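# Sort coloured blocks into matching coloured circles

## Task

Move every block so it rests completely within the circle that matches its colour, then open the gripper and release it.

## Robot and tools

Robot: a single six-joint arm (Trossen wxai follower) with a two-finger parallel gripper. There is one arm, so every motion command is one row of 7 numbers, never one list per arm. There are two cameras, cam_high (overview) and cam_wrist (on the hand), each 504x504 pixels.

Row layout (used by execute_actions and move): [elbow, shoulder, waist, wrist pitch, wrist roll, wrist yaw, opening]. Follow this order exactly, whatever order the URDF lists. Each of the six joint entries lies in [-1, 1] and is scaled: 1.0 equals 0.9615 rad for waist, shoulder and elbow, 1.713 rad for wrist pitch, 1.767 rad for wrist yaw and 1.728 rad for wrist roll. Joint entries are offsets, not poses. In execute_actions they count from the joint angles held when that action begins (for a call's first action, the angles in the latest reported state), not from the previous row. In move they count from the Joint positions printed in the most recent result that lists them. Wrist roll is sign-flipped against the URDF in everything you send and read. Joint ranges in URDF signs (rad): waist -3.054 to 3.054, shoulder 0.000 to 3.142, elbow 0.000 to 2.356, wrist pitch -1.571 to 1.571, wrist yaw -1.571 to 1.571, wrist roll -3.142 to 3.142 (roll flipped in your numbers). Asking a joint more than 0.010 rad beyond its range gets the action refused; a refused first action or malformed action means the whole call does nothing. A joint pushed into its true end stops there and the result may print "joint sent to its limit".

The opening (7th entry) is absolute, not an offset: +1 fully open (pads 0.088 m apart), empty fingers close at about -0.80, lower values add nothing. Closing from fully open needs about 0.5 s. To hold something, command an opening roughly 0.07 under the grip_measured reading; a smaller gap squeezes less.

Tools:
- execute_actions(actions): a list of actions; each action is a table of up to 15 rows, each row one 1/30 s control step, and a short table repeats its last row to fill 15 steps (0.5 s per action). An empty list just returns state and images.
- move(target, speed, blocking): target is one 7-number row as above; speed is rad/s for the joint with the longest path, 0.01 to 2, default 0.5. Joints travel in step so the hand curves; a path takes between 0.5 and 10 s and is cut off after 10 s. It does not avoid obstacles. blocking=false returns after 0.5 s while motion continues; other motion commands are refused until a result shows the move ended, so use wait or stop. Its result adds a "move:" line: outcome (done, off_target, moving, held, fault), limits=held or limits=none, and the joint farthest from its target.
- wait(seconds): 0 to 10, holds the last command; returns early if a running move ends.
- stop(): brakes a running move; fingers keep moving.
- zoom_image(camera, region): region [x0, y0, x1, y1] in pixels, origin at top-left, at most 504x504.
- read_manual(section): licence texts only.
- finished_scene(scene): ends the current scene (give its number) and reports success; irreversible. Release the blocks and let things settle first.

Frames and readings: scene frame origin is on the table under the arm base, +z up, +y left when facing +x. end_effector_position (metres) is the point between the finger pads, 3 to 4 cm behind the tips; the gripper's fingers point along its +x and open along its y. Orientation is end_effector_quat_wxyz; velocities are m/s and rad/s. Printed positions may be off, especially far out. Joint positions and velocities are in row order (rad, rad/s) plus the pad gap in metres. "Joint targets" shows where joints are currently driven. grip_measured is the opening on the command scale; it may be off by about 1 mm and reads up to about 3 mm narrow while squeezing. grip_effort_n is motor effort in newtons (negative means closing); it stays nonzero at rest and is not a pad force. Step readings list joint angles at some steps; HELD marks steps that were limited. "joint command not followed" means the clearance check altered targets.

Motion behaviour: each joint's target may lead its measured angle by only about 0.21 to 0.27 rad per step, and targets are pulled back if the hand would jump over 70 mm, so big changes need several actions. Friction can leave joints short, particularly at long reach; check positions after moving and command any remainder.

Avoid: knocking or placing anything off the table (fails the task), dropping blocks, fast impacts and pressing hard into objects or the table. Contact torque reaching a joint's load limit (waist 18, shoulder 22.3, elbow 22.2, wrist pitch 5.86, wrist yaw 5.84, wrist roll 5.48 N m, held weight included) freezes the arm for 10 s. Holding loads heats motors; MOTOR HOT appears from 50 °C and at 95 °C an over-temperature hold occurs, possibly followed by power loss. Loose objects or held parts may get brief external pushes.

Each tool is called after "Call:" as a command line: name --argument value for each argument, lists and objects as JSON in quotes; but a table of rows of numbers goes row by row, as --pt "numbers of a row", without its own name.

## Session

Call:
execute_actions --actions '[]'

Scene clock: 0.00 s.
end_effector_position=(+0.4777, -0.1235, +0.3886) grip_measured=+0.857 grip_effort_n=n/a end_effector_quat_wxyz=(+0.776, -0.457, +0.041, +0.434) end_effector_velocity=(+0.001, -0.001, +0.001) end_effector_angular_velocity=(+0.013, -0.013, +0.005)
Joint names: [elbow, shoulder, waist, wrist pitch, wrist roll, wrist yaw]
Joint positions: [ 1.968  1.909  0.032 -0.949  1.78  -0.055  0.081]
Joint velocities: [-0.002 -0.002 -0.007  0.007  0.007 -0.022 -0.   ]
Motor temperatures (°C, as the motors report them): [21 20 19 21 21 18]
Heat: hottest elbow 21 °C (+0.0 °C/min).
Joint targets: [1.968 1.909 0.032 -0.949 1.780 -0.055]

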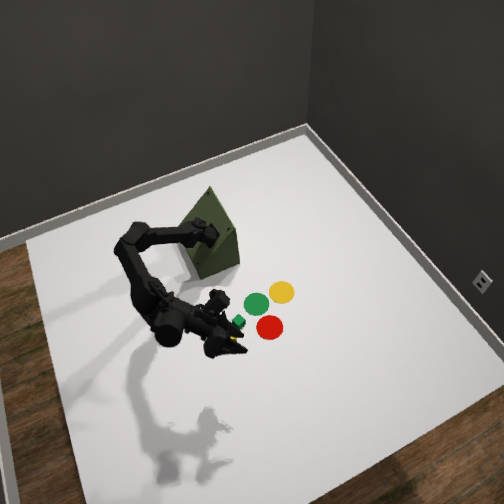

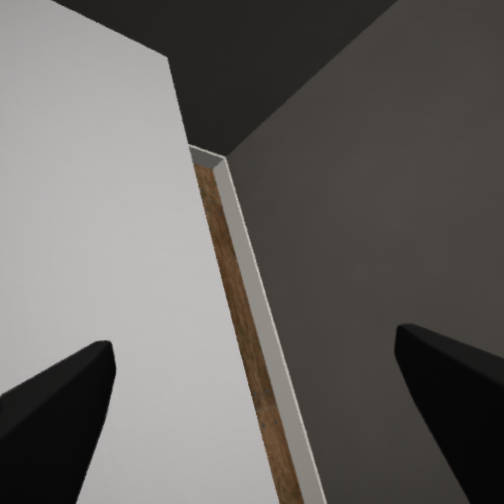

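Call:
move --target '[-0.551,0.147,0.4,-0.267,-0.514,0.392,1]' --speed 0.6

Scene clock: 9.47 s.
end_effector_position=(+0.3021, -0.0043, +0.2547) grip_measured=+1.000 grip_effort_n=15.1 end_effector_quat_wxyz=(+0.511, -0.496, +0.498, +0.495) end_effector_velocity=(-0.003, -0.002, -0.003) end_effector_angular_velocity=(-0.000, +0.017, -0.005)
Joint names: [elbow, shoulder, waist, wrist pitch, wrist roll, wrist yaw]
Joint positions: [ 1.447  2.041  0.412 -1.404  0.895  0.635  0.088]
Joint velocities: [-0.007 -0.002 -0.007 -0.007 -0.007 -0.007  0.   ]
Motor temperatures (°C, as the motors report them): [21 21 21 21 21 18]
Heat: hottest waist 21 °C (+0.0 °C/min).
Joint targets: [1.438 2.050 0.416 -1.406 0.892 0.637]
move: done; limits=none; farthest joint: the shoulder, 0.010 radians from its target (0.142 radians at the start)

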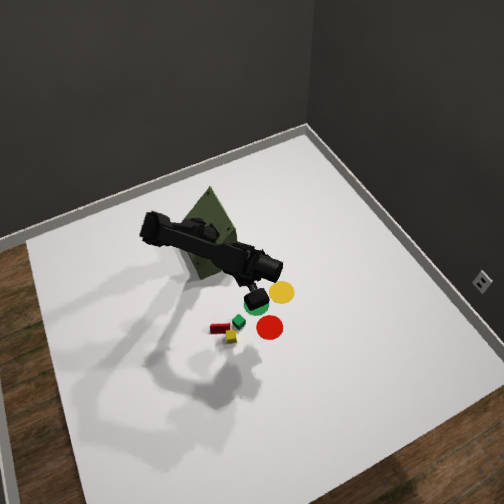

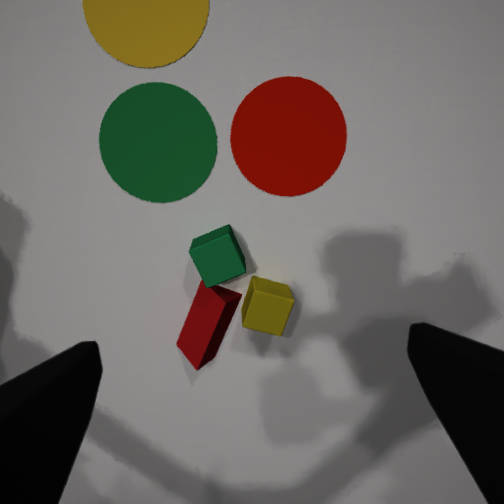

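Call:
zoom_image --camera "cam_wrist" --region '[140, 200, 340, 400]'

Call:
zoom_image --camera "cam_high" --region '[180, 260, 320, 370]'

Region (140, 200, 340, 400) of cam_wrist's 504x504 image, scaled by 2.520, with more detail than that image has.

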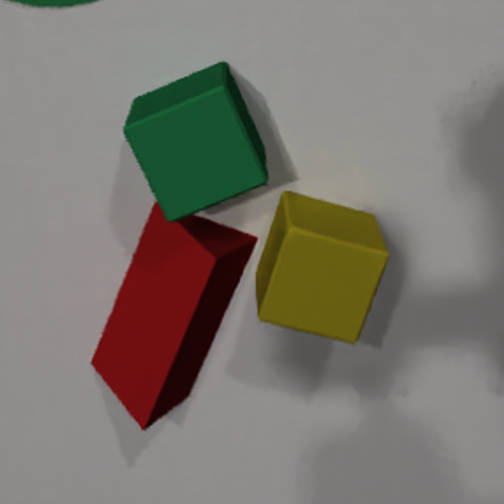

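Region (180, 260, 320, 370) of cam_high's 504x504 image, scaled by 3.600, with more detail than that image has; it fills the top 396 rows of this view, and the rest is white.

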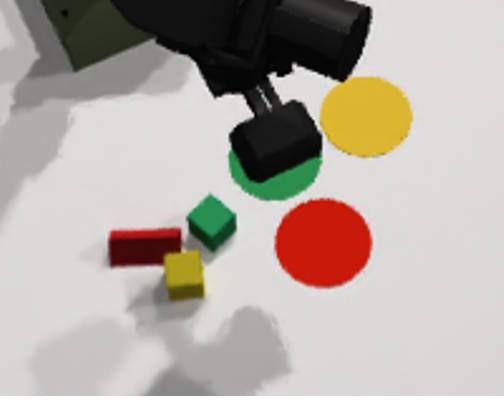

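Call:
move --target '[-0.575,-0.236,-0.388,0.357,0.524,0.065,1]' --speed 0.6

Scene clock: 18.70 s.
end_effector_position=(+0.2687, -0.0628, +0.1222) grip_measured=+1.000 grip_effort_n=15.1 end_effector_quat_wxyz=(-0.382, +0.597, -0.380, -0.594) end_effector_velocity=(-0.003, +0.001, -0.001) end_effector_angular_velocity=(+0.005, +0.012, +0.014)
Joint names: [elbow, shoulder, waist, wrist pitch, wrist roll, wrist yaw]
Joint positions: [ 0.902  1.824  0.042 -0.795  1.798  0.748  0.088]
Joint velocities: [-0.002  0.002 -0.002 -0.007  0.007 -0.007  0.   ]
Motor temperatures (°C, as the motors report them): [22 22 22 21 21 18]
Heat: hottest waist 22 °C (+3.2 °C/min).
Joint targets: [0.894 1.814 0.039 -0.793 1.801 0.750]
move: done; limits=none; farthest joint: the shoulder, 0.010 radians from its target (0.226 radians at the start)

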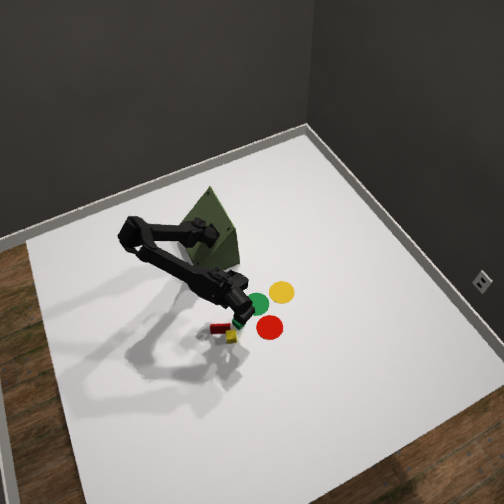

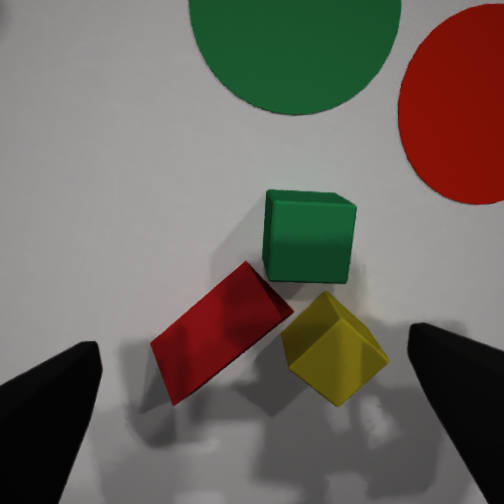

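Call:
move --target '[0.007,0.17,-0.067,0.121,-0.014,0.005,0.6]' --speed 0.3

Scene clock: 25.90 s.
end_effector_position=(+0.2854, -0.0453, +0.0815) grip_measured=+0.602 grip_effort_n=-15.1 end_effector_quat_wxyz=(-0.411, +0.576, -0.411, -0.576) end_effector_velocity=(-0.005, +0.001, -0.001) end_effector_angular_velocity=(+0.005, +0.022, +0.024)
Joint names: [elbow, shoulder, waist, wrist pitch, wrist roll, wrist yaw]
Joint positions: [ 0.902  1.977 -0.02  -0.59   1.776  0.754  0.069]
Joint velocities: [-0.002  0.002 -0.002 -0.022  0.007 -0.007  0.   ]
Motor temperatures (°C, as the motors report them): [22 22 22 21 21 18]
Heat: hottest waist 22 °C (+2.3 °C/min).
Joint targets: [0.909 1.987 -0.022 -0.588 1.774 0.757]
move: done; limits=none; farthest joint: the shoulder, 0.010 radians from its target (0.164 radians at the start)

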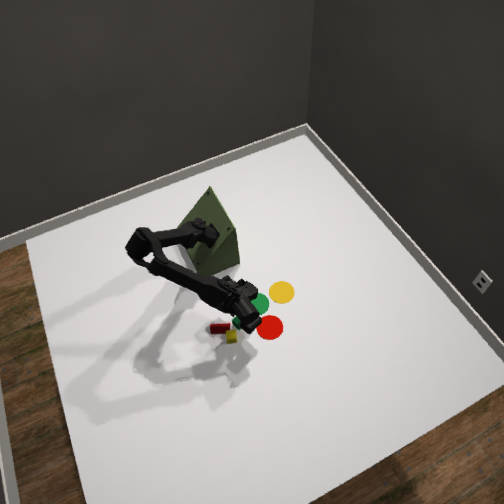

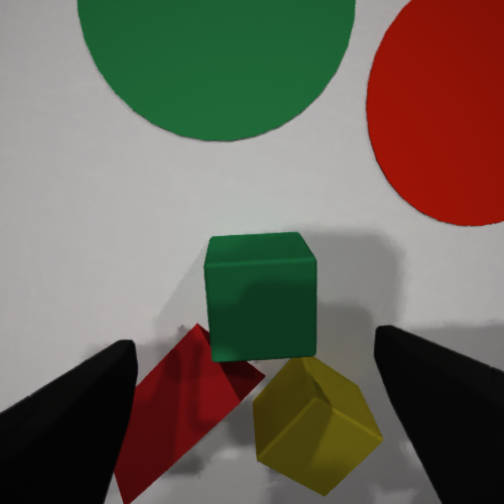

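Call:
move --target '[-0.042,0.063,-0.085,0.098,0.063,0.004,0.6]' --speed 0.2

Scene clock: 28.93 s.
end_effector_position=(+0.2889, -0.0484, +0.0521) grip_measured=+0.602 grip_effort_n=-14.7 end_effector_quat_wxyz=(-0.414, +0.576, -0.412, -0.572) end_effector_velocity=(-0.004, +0.002, -0.002) end_effector_angular_velocity=(+0.022, +0.014, +0.011)
Joint names: [elbow, shoulder, waist, wrist pitch, wrist roll, wrist yaw]
Joint positions: [ 0.868  2.027 -0.098 -0.424  1.882  0.759  0.069]
Joint velocities: [-0.007 -0.002 -0.007 -0.007  0.007 -0.022 -0.   ]
Motor temperatures (°C, as the motors report them): [22 22 22 21 21 18]
Heat: hottest waist 22 °C (+2.1 °C/min).
Joint targets: [0.862 2.038 -0.101 -0.422 1.885 0.761]
move: done; limits=none; farthest joint: the shoulder, 0.010 radians from its target (0.060 radians at the start)

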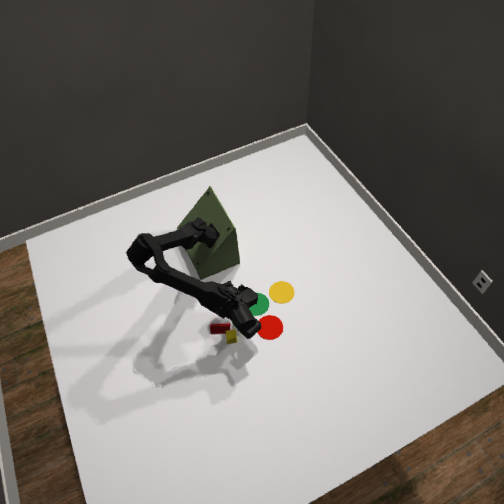

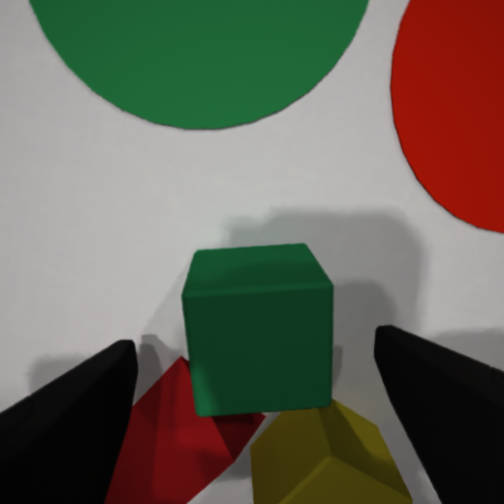

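Call:
move --target '[-0.02,0.027,-0.028,0.032,0.02,0.0,0.3]' --speed 0.12

Call:
move --target '[0,0,0,0,0,0,-0.2]'

Scene clock: 31.70 s.
end_effector_position=(+0.2887, -0.0492, +0.0428) grip_measured=+0.302 grip_effort_n=-14.7 end_effector_quat_wxyz=(-0.415, +0.576, -0.412, -0.572) end_effector_velocity=(-0.005, +0.002, -0.002) end_effector_angular_velocity=(+0.007, +0.014, +0.032)
Joint names: [elbow, shoulder, waist, wrist pitch, wrist roll, wrist yaw]
Joint positions: [ 0.856  2.043 -0.122 -0.371  1.914  0.759  0.054]
Joint velocities: [-0.007  0.002 -0.002 -0.007  0.022 -0.007 -0.   ]
Motor temperatures (°C, as the motors report them): [22 22 23 21 21 18]
Heat: hottest waist 23 °C (+3.8 °C/min).
Joint targets: [0.849 2.053 -0.125 -0.369 1.917 0.759]
move: done; limits=none; farthest joint: the shoulder, 0.010 radians from its target (0.026 radians at the start)

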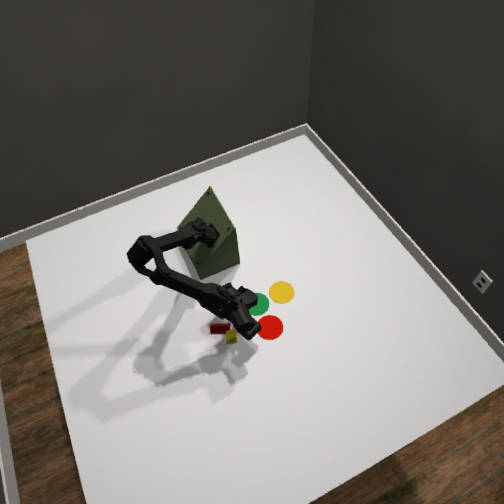

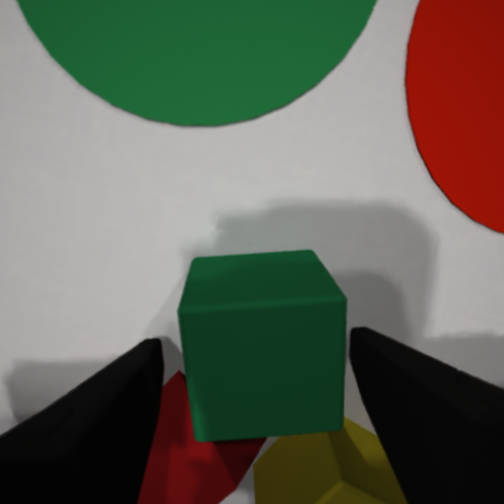

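Scene clock: 32.20 s.
end_effector_position=(+0.2886, -0.0491, +0.0429) grip_measured=-0.152 grip_effort_n=-83.5 end_effector_quat_wxyz=(-0.415, +0.576, -0.412, -0.572) end_effector_velocity=(-0.004, -0.002, +0.002) end_effector_angular_velocity=(-0.007, +0.011, +0.035)
Joint names: [elbow, shoulder, waist, wrist pitch, wrist roll, wrist yaw]
Joint positions: [ 0.856  2.043 -0.122 -0.372  1.914  0.759  0.032]
Joint velocities: [-0.002 -0.007  0.002 -0.022  0.022  0.007 -0.   ]
Motor temperatures (°C, as the motors report them): [22 22 23 21 21 18]
Heat: hottest waist 23 °C (+3.7 °C/min).
Joint targets: [0.856 2.043 -0.122 -0.371 1.914 0.759]
move: done; limits=none; farthest joint: the wrist pitch, 0.001 radians from its target (0.000 radians at the start)

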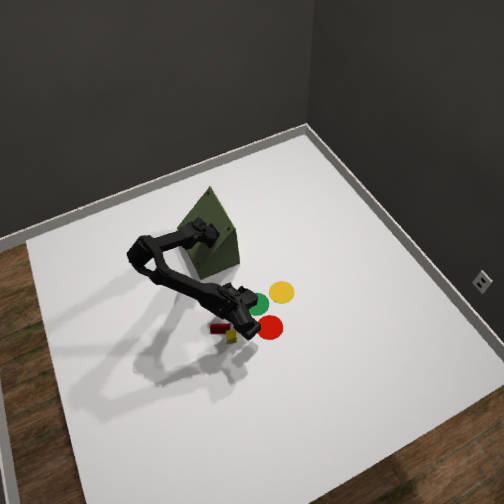

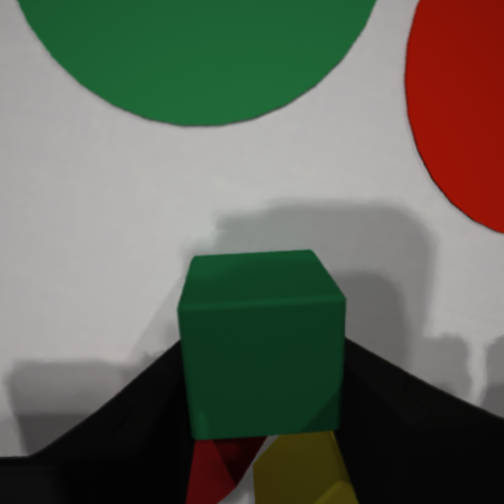

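Call:
move --target '[0.034,-0.043,0.053,-0.063,-0.04,0,-0.23]' --speed 0.2

Scene clock: 38.27 s.
end_effector_position=(+0.2881, -0.0477, +0.0608) grip_measured=-0.152 grip_effort_n=-83.5 end_effector_quat_wxyz=(-0.413, +0.575, -0.412, -0.574) end_effector_velocity=(-0.004, +0.001, -0.001) end_effector_angular_velocity=(+0.007, +0.011, +0.014)
Joint names: [elbow, shoulder, waist, wrist pitch, wrist roll, wrist yaw]
Joint positions: [ 0.881  2.013 -0.075 -0.478  1.848  0.759  0.032]
Joint velocities: [-0.007 -0.002 -0.002 -0.007  0.007 -0.007 -0.   ]
Motor temperatures (°C, as the motors report them): [22 22 23 21 21 18]
Heat: hottest waist 23 °C (+3.1 °C/min).
Joint targets: [0.888 2.001 -0.071 -0.480 1.845 0.759]
move: off_target; limits=none; farthest joint: the shoulder, 0.011 radians from its target (0.041 radians at the start)

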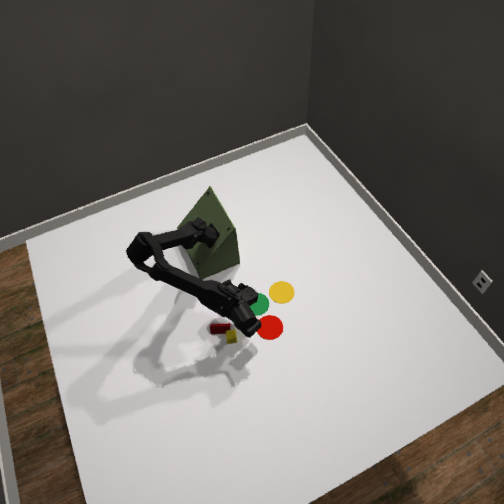

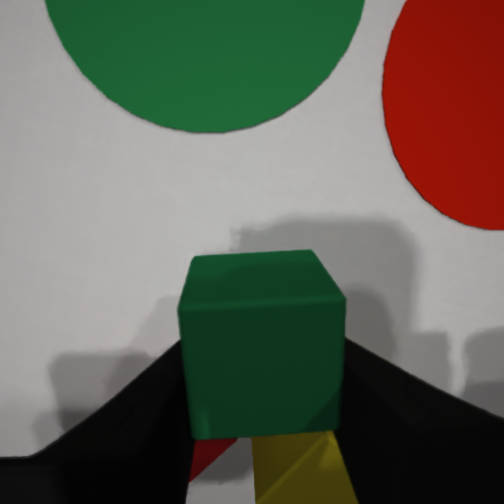

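Call:
move --target '[-0.074,0.25,0.302,0.025,-0.29,-0.028,-0.23]' --speed 0.4

Scene clock: 41.07 s.
end_effector_position=(+0.2465, +0.0504, +0.0614) grip_measured=-0.152 grip_effort_n=-83.5 end_effector_quat_wxyz=(-0.447, +0.550, -0.445, -0.547) end_effector_velocity=(-0.003, +0.001, -0.001) end_effector_angular_velocity=(+0.018, +0.019, +0.007)
Joint names: [elbow, shoulder, waist, wrist pitch, wrist roll, wrist yaw]
Joint positions: [ 0.816  2.243  0.211 -0.437  1.349  0.712  0.032]
Joint velocities: [-0.002 -0.002 -0.007 -0.007  0.007 -0.022 -0.   ]
Motor temperatures (°C, as the motors report them): [22 22 23 21 21 18]
Heat: hottest waist 23 °C (+2.9 °C/min).
Joint targets: [0.809 2.253 0.215 -0.435 1.346 0.710]
move: done; limits=none; farthest joint: the shoulder, 0.010 radians from its target (0.241 radians at the start)

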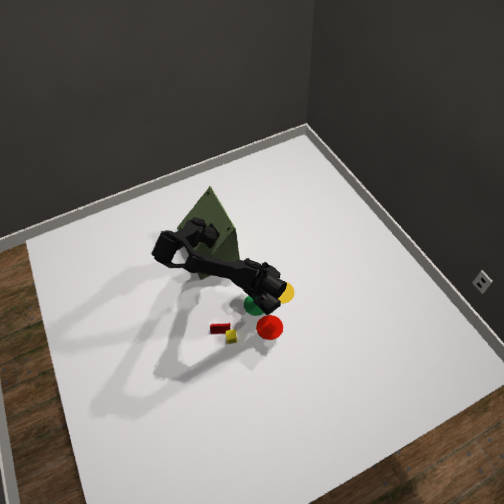

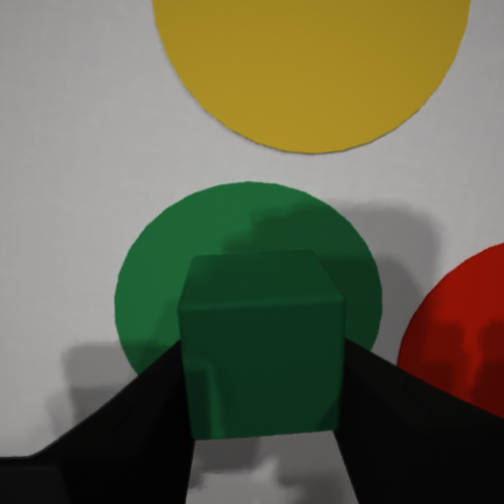

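Call:
move --target '[-0.026,0.05,-0.048,0.056,0,0.008,-0.23]' --speed 0.12

Call:
move --target '[0,0,0,0,0,0,0.4]'

Scene clock: 44.20 s.
end_effector_position=(+0.2467, +0.0503, +0.0446) grip_measured=-0.152 grip_effort_n=-83.5 end_effector_quat_wxyz=(-0.462, +0.538, -0.460, -0.535) end_effector_velocity=(-0.003, +0.002, -0.002) end_effector_angular_velocity=(+0.021, +0.011, -0.014)
Joint names: [elbow, shoulder, waist, wrist pitch, wrist roll, wrist yaw]
Joint positions: [ 0.797  2.282  0.167 -0.343  1.349  0.724  0.032]
Joint velocities: [-0.007 -0.002 -0.007  0.007 -0.007 -0.022  0.   ]
Motor temperatures (°C, as the motors report them): [22 22 23 21 21 18]
Heat: hottest waist 23 °C (+2.7 °C/min).
Joint targets: [0.791 2.292 0.165 -0.341 1.350 0.726]
move: done; limits=none; farthest joint: the shoulder, 0.009 radians from its target (0.046 radians at the start)

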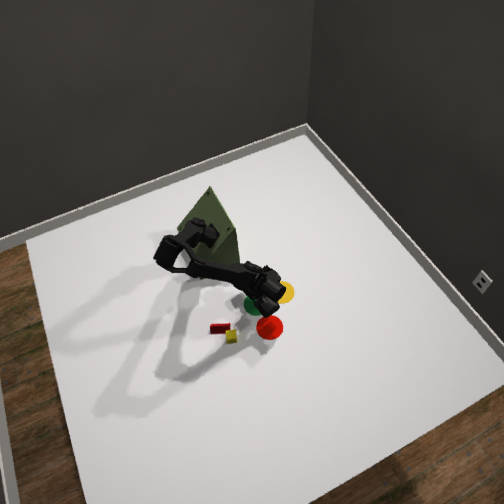

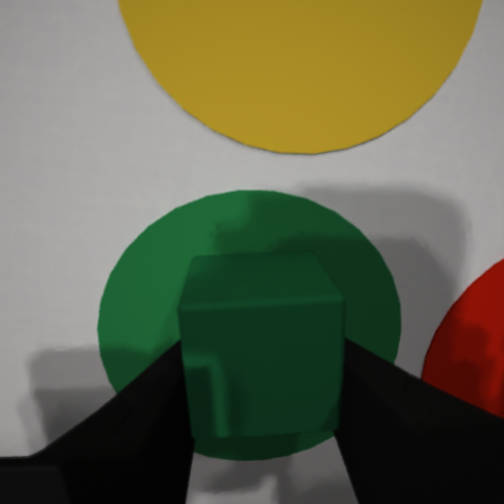

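Scene clock: 44.90 s.
end_effector_position=(+0.2467, +0.0503, +0.0446) grip_measured=+0.396 grip_effort_n=15.1 end_effector_quat_wxyz=(-0.462, +0.538, -0.460, -0.535) end_effector_velocity=(-0.001, -0.001, +0.001) end_effector_angular_velocity=(+0.006, +0.006, +0.007)
Joint names: [elbow, shoulder, waist, wrist pitch, wrist roll, wrist yaw]
Joint positions: [ 0.797  2.282  0.167 -0.343  1.349  0.724  0.058]
Joint velocities: [-0.002 -0.007 -0.002 -0.007  0.007 -0.007  0.001]
Motor temperatures (°C, as the motors report them): [22 22 23 21 21 18]
Heat: hottest waist 23 °C (+2.7 °C/min).
Joint targets: [0.797 2.282 0.167 -0.343 1.349 0.724]
move: done; limits=none; farthest joint: the waist, 0.000 radians from its target (0.000 radians at the start)

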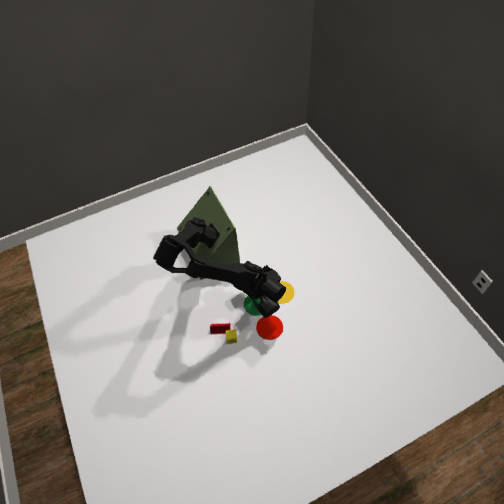

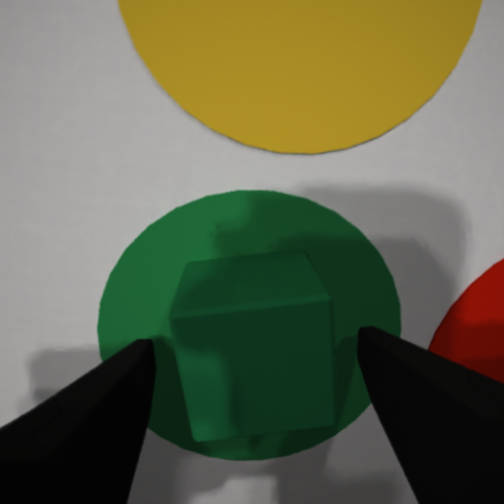

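Call:
move --target '[0.056,-0.108,0.114,-0.135,-0.06,-0.017,0.5]' --speed 0.3

Scene clock: 48.43 s.
end_effector_position=(+0.2442, +0.0491, +0.0862) grip_measured=+0.498 grip_effort_n=15.1 end_effector_quat_wxyz=(-0.451, +0.546, -0.453, -0.541) end_effector_velocity=(-0.004, -0.001, +0.001) end_effector_angular_velocity=(-0.000, +0.013, +0.020)
Joint names: [elbow, shoulder, waist, wrist pitch, wrist roll, wrist yaw]
Joint positions: [ 0.843  2.189  0.273 -0.573  1.248  0.696  0.063]
Joint velocities: [-0.002 -0.007  0.002 -0.022  0.007 -0.007  0.   ]
Motor temperatures (°C, as the motors report them): [22 23 23 21 21 18]
Heat: hottest waist 23 °C (+2.5 °C/min).
Joint targets: [0.851 2.178 0.277 -0.575 1.245 0.694]
move: done; limits=none; farthest joint: the shoulder, 0.010 radians from its target (0.103 radians at the start)

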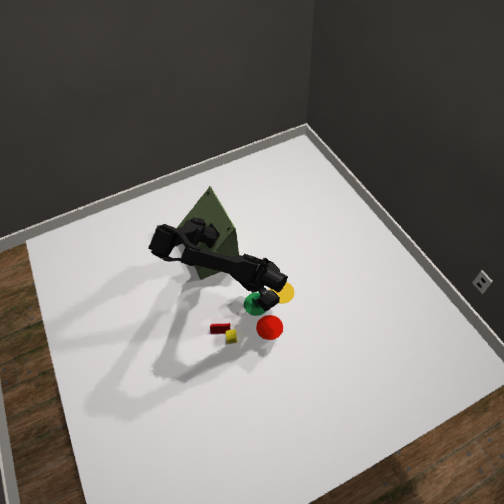

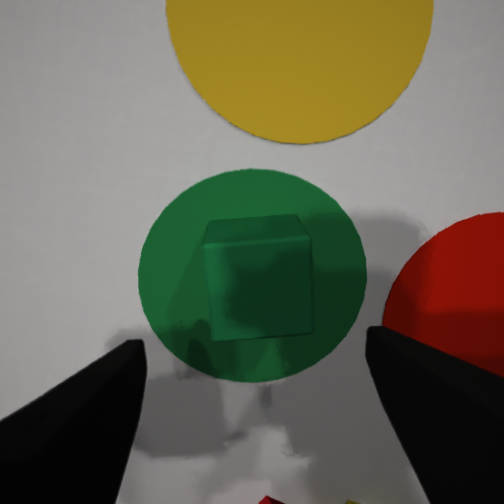

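Call:
move --target '[0.283,-0.238,-0.452,-0.054,-0.899,0.037,0.7]' --speed 0.9

Scene clock: 52.67 s.
end_effector_position=(+0.3298, -0.1035, +0.0818) grip_measured=+0.698 grip_effort_n=13.7 end_effector_quat_wxyz=(+0.696, +0.130, +0.694, -0.131) end_effector_velocity=(-0.001, -0.000, +0.000) end_effector_angular_velocity=(+0.007, +0.003, +0.007)
Joint names: [elbow, shoulder, waist, wrist pitch, wrist roll, wrist yaw]
Joint positions: [ 1.107  1.972 -0.158 -0.663 -0.302  0.759  0.073]
Joint velocities: [ 0.002 -0.002 -0.002 -0.007  0.007 -0.007 -0.   ]
Motor temperatures (°C, as the motors report them): [22 23 24 21 21 18]
Heat: hottest waist 24 °C (+3.4 °C/min).
Joint targets: [1.115 1.960 -0.161 -0.665 -0.305 0.762]
move: off_target; limits=none; farthest joint: the shoulder, 0.012 radians from its target (0.228 radians at the start)

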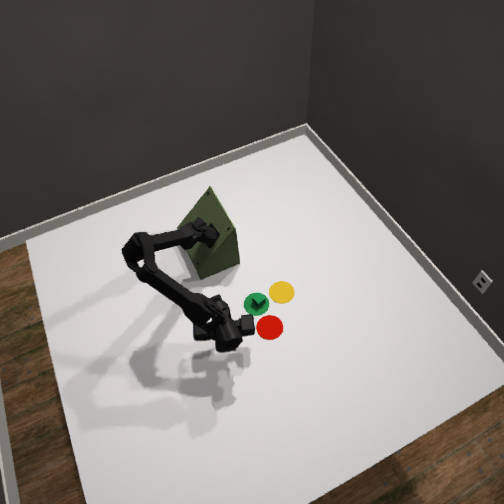

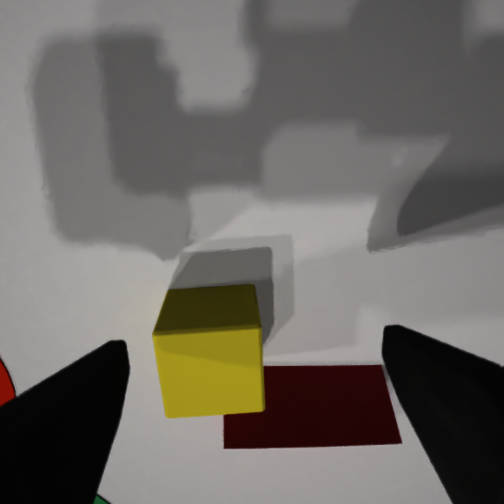

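Call:
move --target '[-0.127,0.041,-0.006,0.088,0,0,0.7]' --speed 0.2

Scene clock: 55.60 s.
end_effector_position=(+0.3143, -0.0824, +0.0593) grip_measured=+0.698 grip_effort_n=13.7 end_effector_quat_wxyz=(+0.697, +0.132, +0.693, -0.133) end_effector_velocity=(-0.001, +0.001, -0.001) end_effector_angular_velocity=(+0.007, -0.001, +0.019)
Joint names: [elbow, shoulder, waist, wrist pitch, wrist roll, wrist yaw]
Joint positions: [ 0.992  2.    -0.162 -0.515 -0.303  0.759  0.073]
Joint velocities: [-0.007 -0.002 -0.002  0.007  0.022 -0.007  0.   ]
Motor temperatures (°C, as the motors report them): [22 23 24 21 21 18]
Heat: hottest waist 24 °C (+3.2 °C/min).
Joint targets: [0.985 2.011 -0.164 -0.512 -0.302 0.759]
move: off_target; limits=none; farthest joint: the shoulder, 0.011 radians from its target (0.040 radians at the start)

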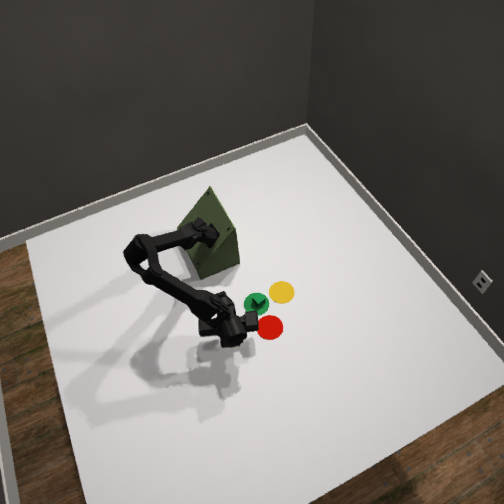

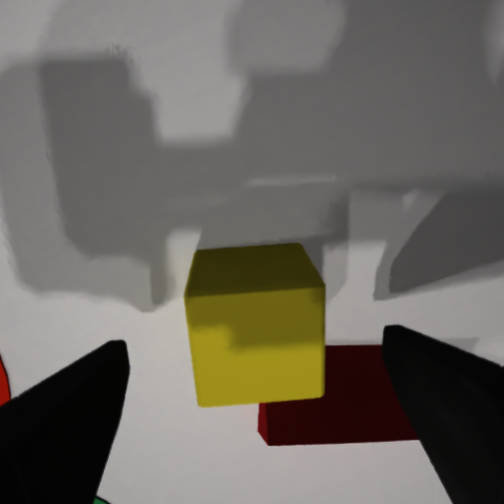

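Call:
move --target '[-0.027,0.043,-0.038,0.049,0.029,0,0.3]' --speed 0.12

Call:
move --target '[0,0,0,0,0,0,-0.23]'

Scene clock: 58.63 s.
end_effector_position=(+0.3142, -0.0823, +0.0432) grip_measured=+0.302 grip_effort_n=-14.7 end_effector_quat_wxyz=(+0.697, +0.131, +0.692, -0.133) end_effector_velocity=(-0.003, +0.000, +0.000) end_effector_angular_velocity=(+0.008, +0.006, +0.011)
Joint names: [elbow, shoulder, waist, wrist pitch, wrist roll, wrist yaw]
Joint positions: [ 0.973  2.031 -0.195 -0.433 -0.256  0.759  0.054]
Joint velocities: [-0.007 -0.007 -0.002 -0.007  0.007 -0.007 -0.   ]
Motor temperatures (°C, as the motors report them): [22 23 24 21 21 18]
Heat: hottest waist 24 °C (+3.1 °C/min).
Joint targets: [0.966 2.042 -0.198 -0.431 -0.253 0.759]
move: off_target; limits=none; farthest joint: the shoulder, 0.011 radians from its target (0.041 radians at the start)

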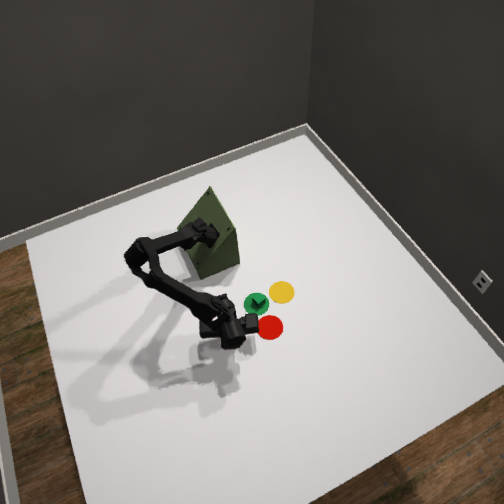

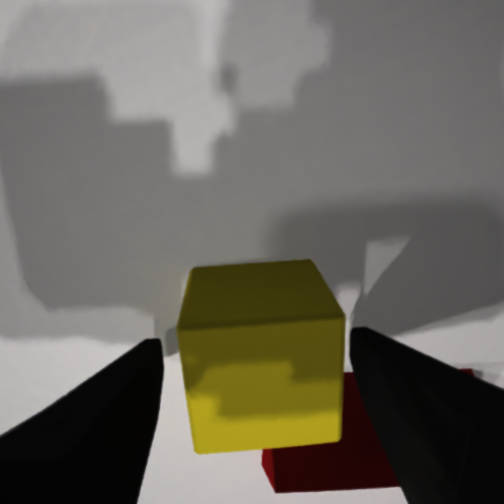

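Scene clock: 59.13 s.
end_effector_position=(+0.3143, -0.0821, +0.0434) grip_measured=-0.153 grip_effort_n=-83.5 end_effector_quat_wxyz=(+0.697, +0.131, +0.692, -0.133) end_effector_velocity=(-0.003, -0.001, -0.001) end_effector_angular_velocity=(+0.008, +0.009, -0.008)
Joint names: [elbow, shoulder, waist, wrist pitch, wrist roll, wrist yaw]
Joint positions: [ 0.973  2.031 -0.195 -0.433 -0.256  0.759  0.031]
Joint velocities: [-0.002 -0.002 -0.007 -0.007 -0.007 -0.007 -0.   ]
Motor temperatures (°C, as the motors report them): [22 23 24 21 21 18]
Heat: hottest waist 24 °C (+3.0 °C/min).
Joint targets: [0.973 2.031 -0.195 -0.433 -0.256 0.759]
move: done; limits=none; farthest joint: the waist, 0.000 radians from its target (0.000 radians at the start)

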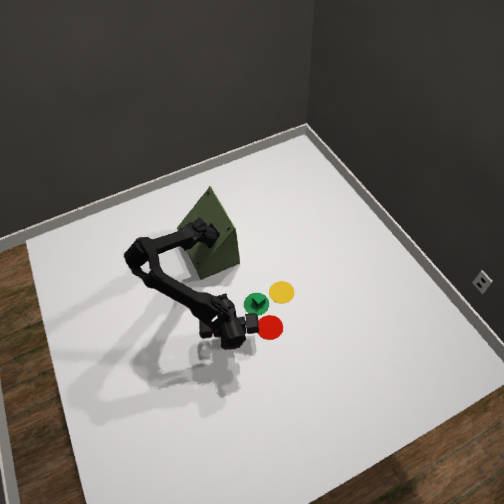

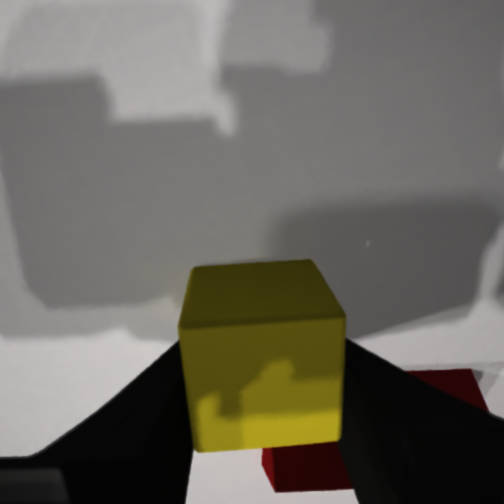

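Call:
move --target '[0.095,-0.145,0.16,-0.21,0,0,-0.23]' --speed 0.35

Scene clock: 63.30 s.
end_effector_position=(+0.3071, -0.0845, +0.1137) grip_measured=-0.153 grip_effort_n=-83.5 end_effector_quat_wxyz=(+0.705, +0.058, +0.704, -0.060) end_effector_velocity=(-0.005, +0.004, -0.000) end_effector_angular_velocity=(+0.020, +0.020, +0.028)
Joint names: [elbow, shoulder, waist, wrist pitch, wrist roll, wrist yaw]
Joint positions: [ 1.055  1.903 -0.046 -0.791 -0.256  0.759  0.031]
Joint velocities: [-0.002  0.002  0.002 -0.022  0.007 -0.022 -0.   ]
Motor temperatures (°C, as the motors report them): [22 23 24 21 21 18]
Heat: hottest waist 24 °C (+3.0 °C/min).
Joint targets: [1.064 1.891 -0.041 -0.793 -0.256 0.759]
move: off_target; limits=none; farthest joint: the shoulder, 0.012 radians from its target (0.139 radians at the start)

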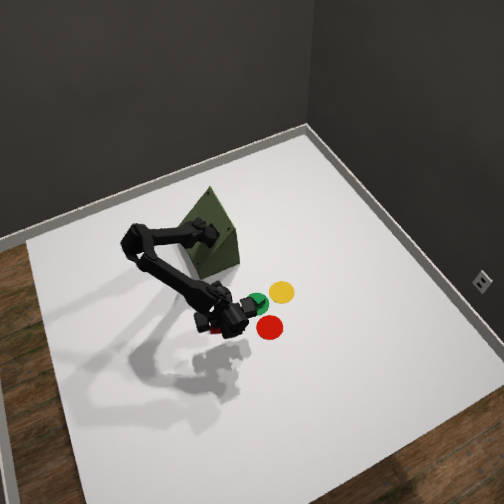

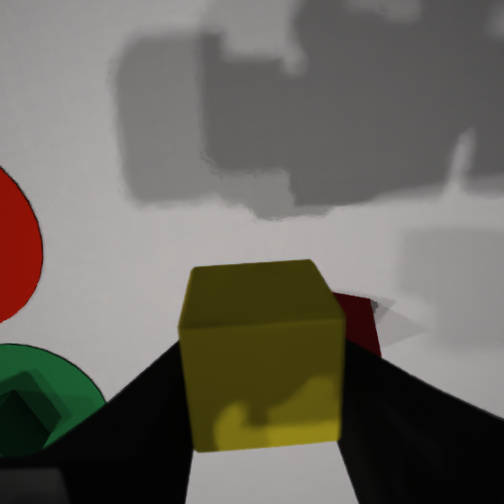

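Call:
move --target '[0.125,0.666,0.601,0.042,0.2,-0.099,-0.23]' --speed 0.45

Scene clock: 66.07 s.
end_effector_position=(+0.2513, +0.1554, +0.1018) grip_measured=-0.153 grip_effort_n=-83.5 end_effector_quat_wxyz=(+0.642, -0.302, +0.638, +0.300) end_effector_velocity=(-0.002, -0.002, -0.001) end_effector_angular_velocity=(-0.012, +0.000, +0.016)
Joint names: [elbow, shoulder, waist, wrist pitch, wrist roll, wrist yaw]
Joint positions: [ 1.166  2.531  0.528 -0.721  0.087  0.586  0.031]
Joint velocities: [-0.002  0.002  0.002 -0.007  0.007  0.007 -0.   ]
Motor temperatures (°C, as the motors report them): [22 23 24 21 21 18]
Heat: hottest waist 24 °C (+3.0 °C/min).
Joint targets: [1.175 2.543 0.532 -0.719 0.090 0.584]
move: off_target; limits=none; farthest joint: the shoulder, 0.012 radians from its target (0.641 radians at the start)

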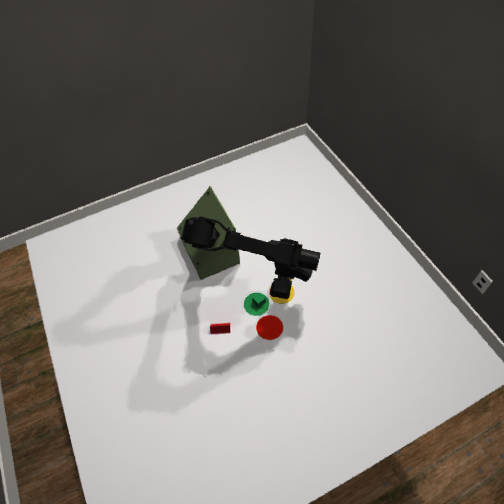

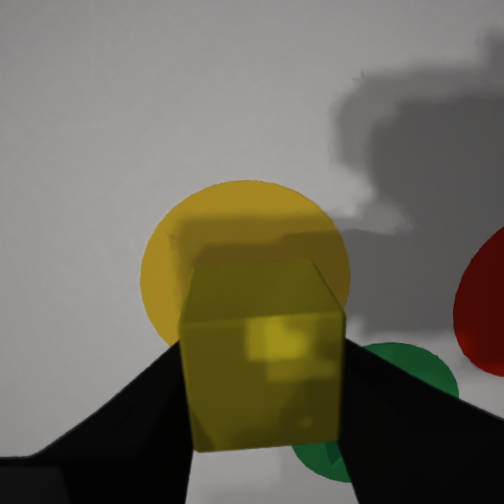

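Call:
move --target '[-0.092,0.112,-0.118,0.145,0,0.03,-0.23]' --speed 0.2

Scene clock: 69.47 s.
end_effector_position=(+0.2496, +0.1526, +0.0451) grip_measured=-0.153 grip_effort_n=-83.5 end_effector_quat_wxyz=(+0.658, -0.263, +0.655, +0.261) end_effector_velocity=(-0.004, -0.002, -0.001) end_effector_angular_velocity=(-0.000, +0.014, +0.013)
Joint names: [elbow, shoulder, waist, wrist pitch, wrist roll, wrist yaw]
Joint positions: [ 1.084  2.627  0.417 -0.474  0.087  0.637  0.031]
Joint velocities: [-0.007 -0.002 -0.002 -0.007  0.007 -0.007 -0.   ]
Motor temperatures (°C, as the motors report them): [22 23 24 21 21 18]
Heat: hottest waist 24 °C (+3.0 °C/min).
Joint targets: [1.077 2.639 0.414 -0.472 0.087 0.640]
move: off_target; limits=none; farthest joint: the shoulder, 0.012 radians from its target (0.107 radians at the start)

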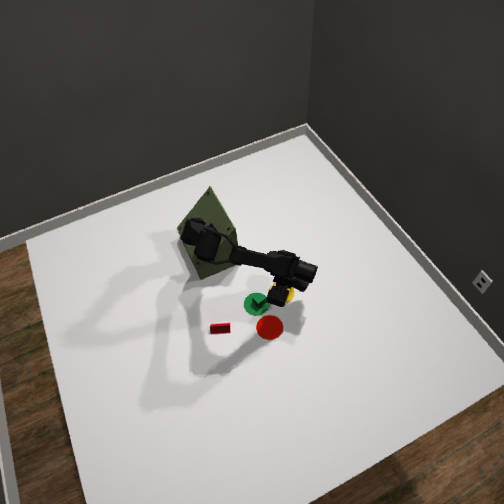

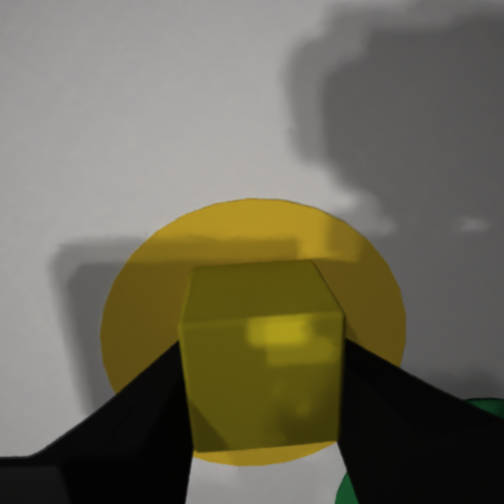

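Call:
move --target '[0,0,0,0,0,0,0.4]'

Call:
move --target '[0.092,-0.112,0.118,-0.145,0,-0.03,0.5]' --speed 0.35

Scene clock: 70.97 s.
end_effector_position=(+0.2497, +0.1526, +0.0451) grip_measured=+0.396 grip_effort_n=15.1 end_effector_quat_wxyz=(+0.659, -0.263, +0.655, +0.261) end_effector_velocity=(-0.003, +0.001, -0.000) end_effector_angular_velocity=(+0.014, +0.020, -0.005)
Joint names: [elbow, shoulder, waist, wrist pitch, wrist roll, wrist yaw]
Joint positions: [ 1.084  2.627  0.417 -0.474  0.087  0.637  0.058]
Joint velocities: [-0.002 -0.002 -0.002 -0.007 -0.007 -0.022  0.001]
Motor temperatures (°C, as the motors report them): [22 23 24 21 21 18]
Heat: hottest waist 24 °C (+2.0 °C/min).
Joint targets: [1.085 2.627 0.417 -0.475 0.087 0.637]
move: done; limits=none; farthest joint: the waist, 0.000 radians from its target (0.000 radians at the start)

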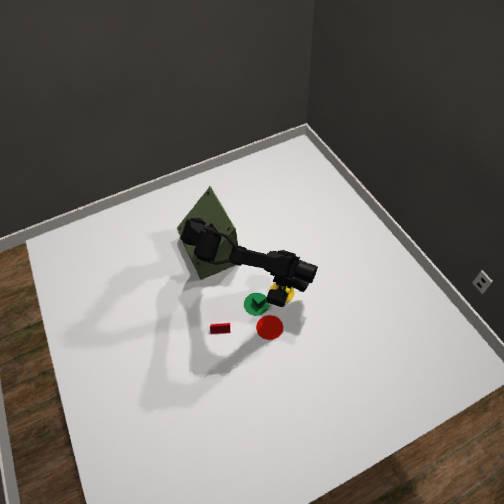

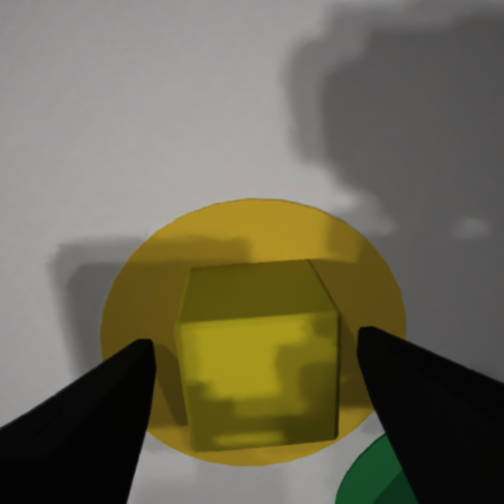

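Scene clock: 72.30 s.
end_effector_position=(+0.2504, +0.1549, +0.1007) grip_measured=+0.498 grip_effort_n=15.1 end_effector_quat_wxyz=(+0.640, -0.303, +0.639, +0.300) end_effector_velocity=(-0.004, -0.003, -0.000) end_effector_angular_velocity=(-0.008, +0.020, +0.032)
Joint names: [elbow, shoulder, waist, wrist pitch, wrist roll, wrist yaw]
Joint positions: [ 1.164  2.533  0.527 -0.721  0.087  0.587  0.063]
Joint velocities: [-0.002 -0.002 -0.002 -0.022  0.022 -0.007 -0.   ]
Motor temperatures (°C, as the motors report them): [22 24 25 21 21 18]
Heat: hottest waist 25 °C (+3.0 °C/min).
Joint targets: [1.173 2.519 0.531 -0.723 0.087 0.584]
move: off_target; limits=none; farthest joint: the shoulder, 0.014 radians from its target (0.108 radians at the start)

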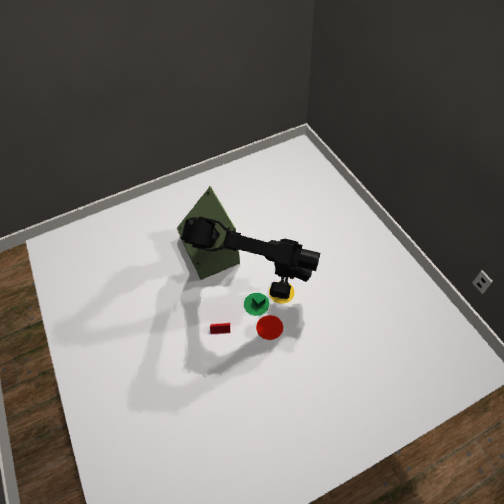

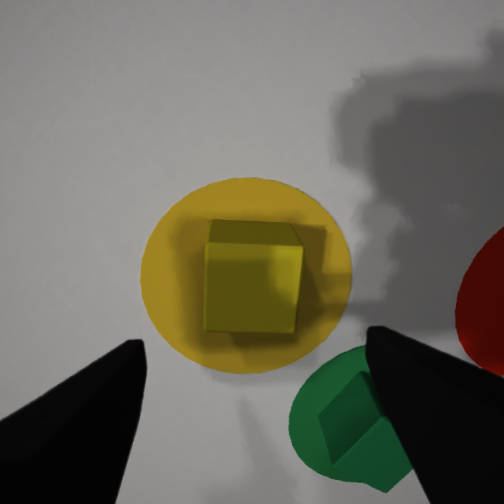

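Call:
move --target '[-0.37,-0.819,-0.715,0.079,-0.249,0.098,1]' --speed 0.55

Scene clock: 76.47 s.
end_effector_position=(+0.2639, -0.1015, +0.0848) grip_measured=+1.000 grip_effort_n=14.7 end_effector_quat_wxyz=(+0.694, +0.144, +0.691, -0.143) end_effector_velocity=(-0.004, -0.000, -0.001) end_effector_angular_velocity=(+0.008, +0.010, +0.007)
Joint names: [elbow, shoulder, waist, wrist pitch, wrist roll, wrist yaw]
Joint positions: [ 0.815  1.756 -0.158 -0.587 -0.34   0.757  0.088]
Joint velocities: [-0.007 -0.007 -0.007 -0.007  0.007 -0.007  0.   ]
Motor temperatures (°C, as the motors report them): [22 24 25 21 21 18]
Heat: hottest waist 25 °C (+3.0 °C/min).
Joint targets: [0.808 1.745 -0.161 -0.585 -0.343 0.760]
move: done; limits=none; farthest joint: the shoulder, 0.010 radians from its target (0.787 radians at the start)

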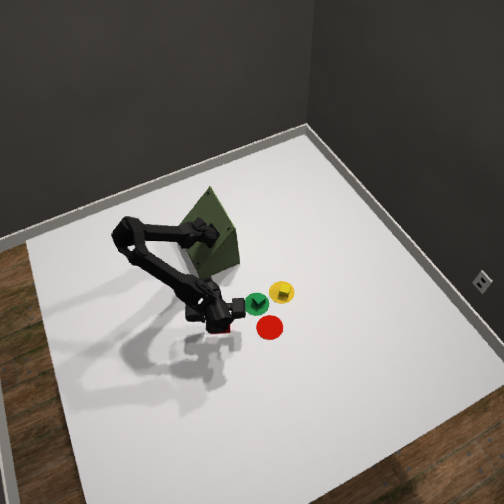

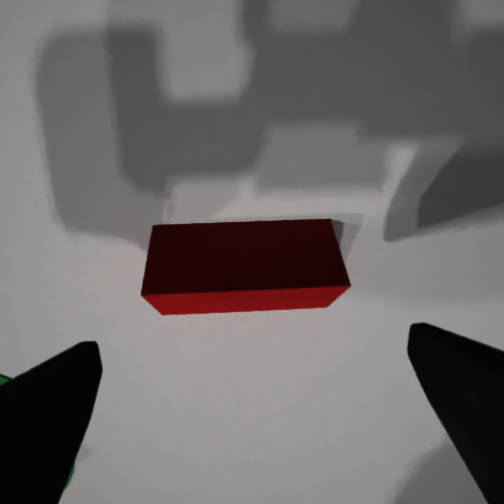

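Call:
move --target '[-0.031,0.066,-0.056,0.074,0.032,0,1]' --speed 0.2

Scene clock: 80.07 s.
end_effector_position=(+0.2671, -0.1004, +0.0630) grip_measured=+1.000 grip_effort_n=15.1 end_effector_quat_wxyz=(+0.693, +0.149, +0.689, -0.150) end_effector_velocity=(-0.002, +0.000, -0.002) end_effector_angular_velocity=(+0.007, +0.002, +0.000)
Joint names: [elbow, shoulder, waist, wrist pitch, wrist roll, wrist yaw]
Joint positions: [ 0.793  1.809 -0.208 -0.463 -0.288  0.758  0.088]
Joint velocities: [-0.007 -0.002 -0.007  0.007  0.007 -0.007  0.   ]
Motor temperatures (°C, as the motors report them): [22 24 24 21 21 18]
Heat: hottest waist 24 °C (+2.0 °C/min).
Joint targets: [0.786 1.819 -0.211 -0.460 -0.285 0.758]
move: done; limits=none; farthest joint: the shoulder, 0.010 radians from its target (0.064 radians at the start)

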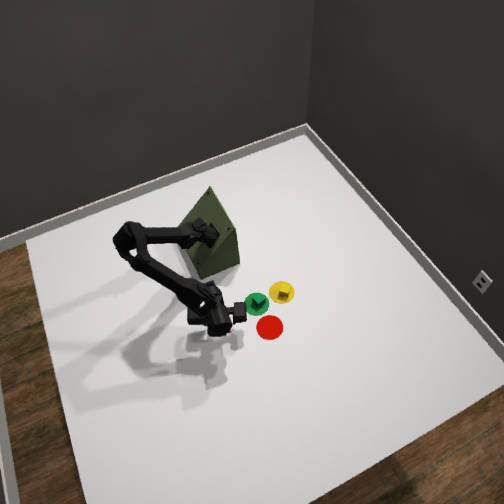

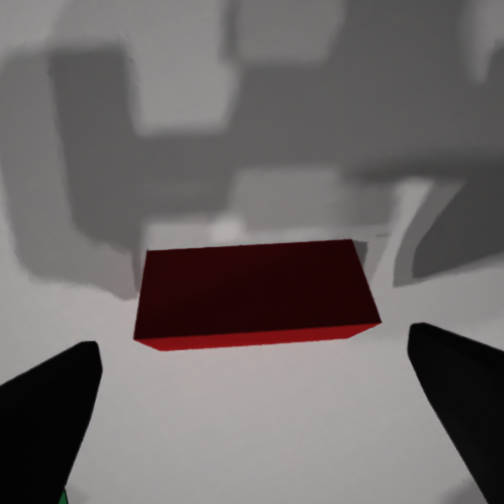

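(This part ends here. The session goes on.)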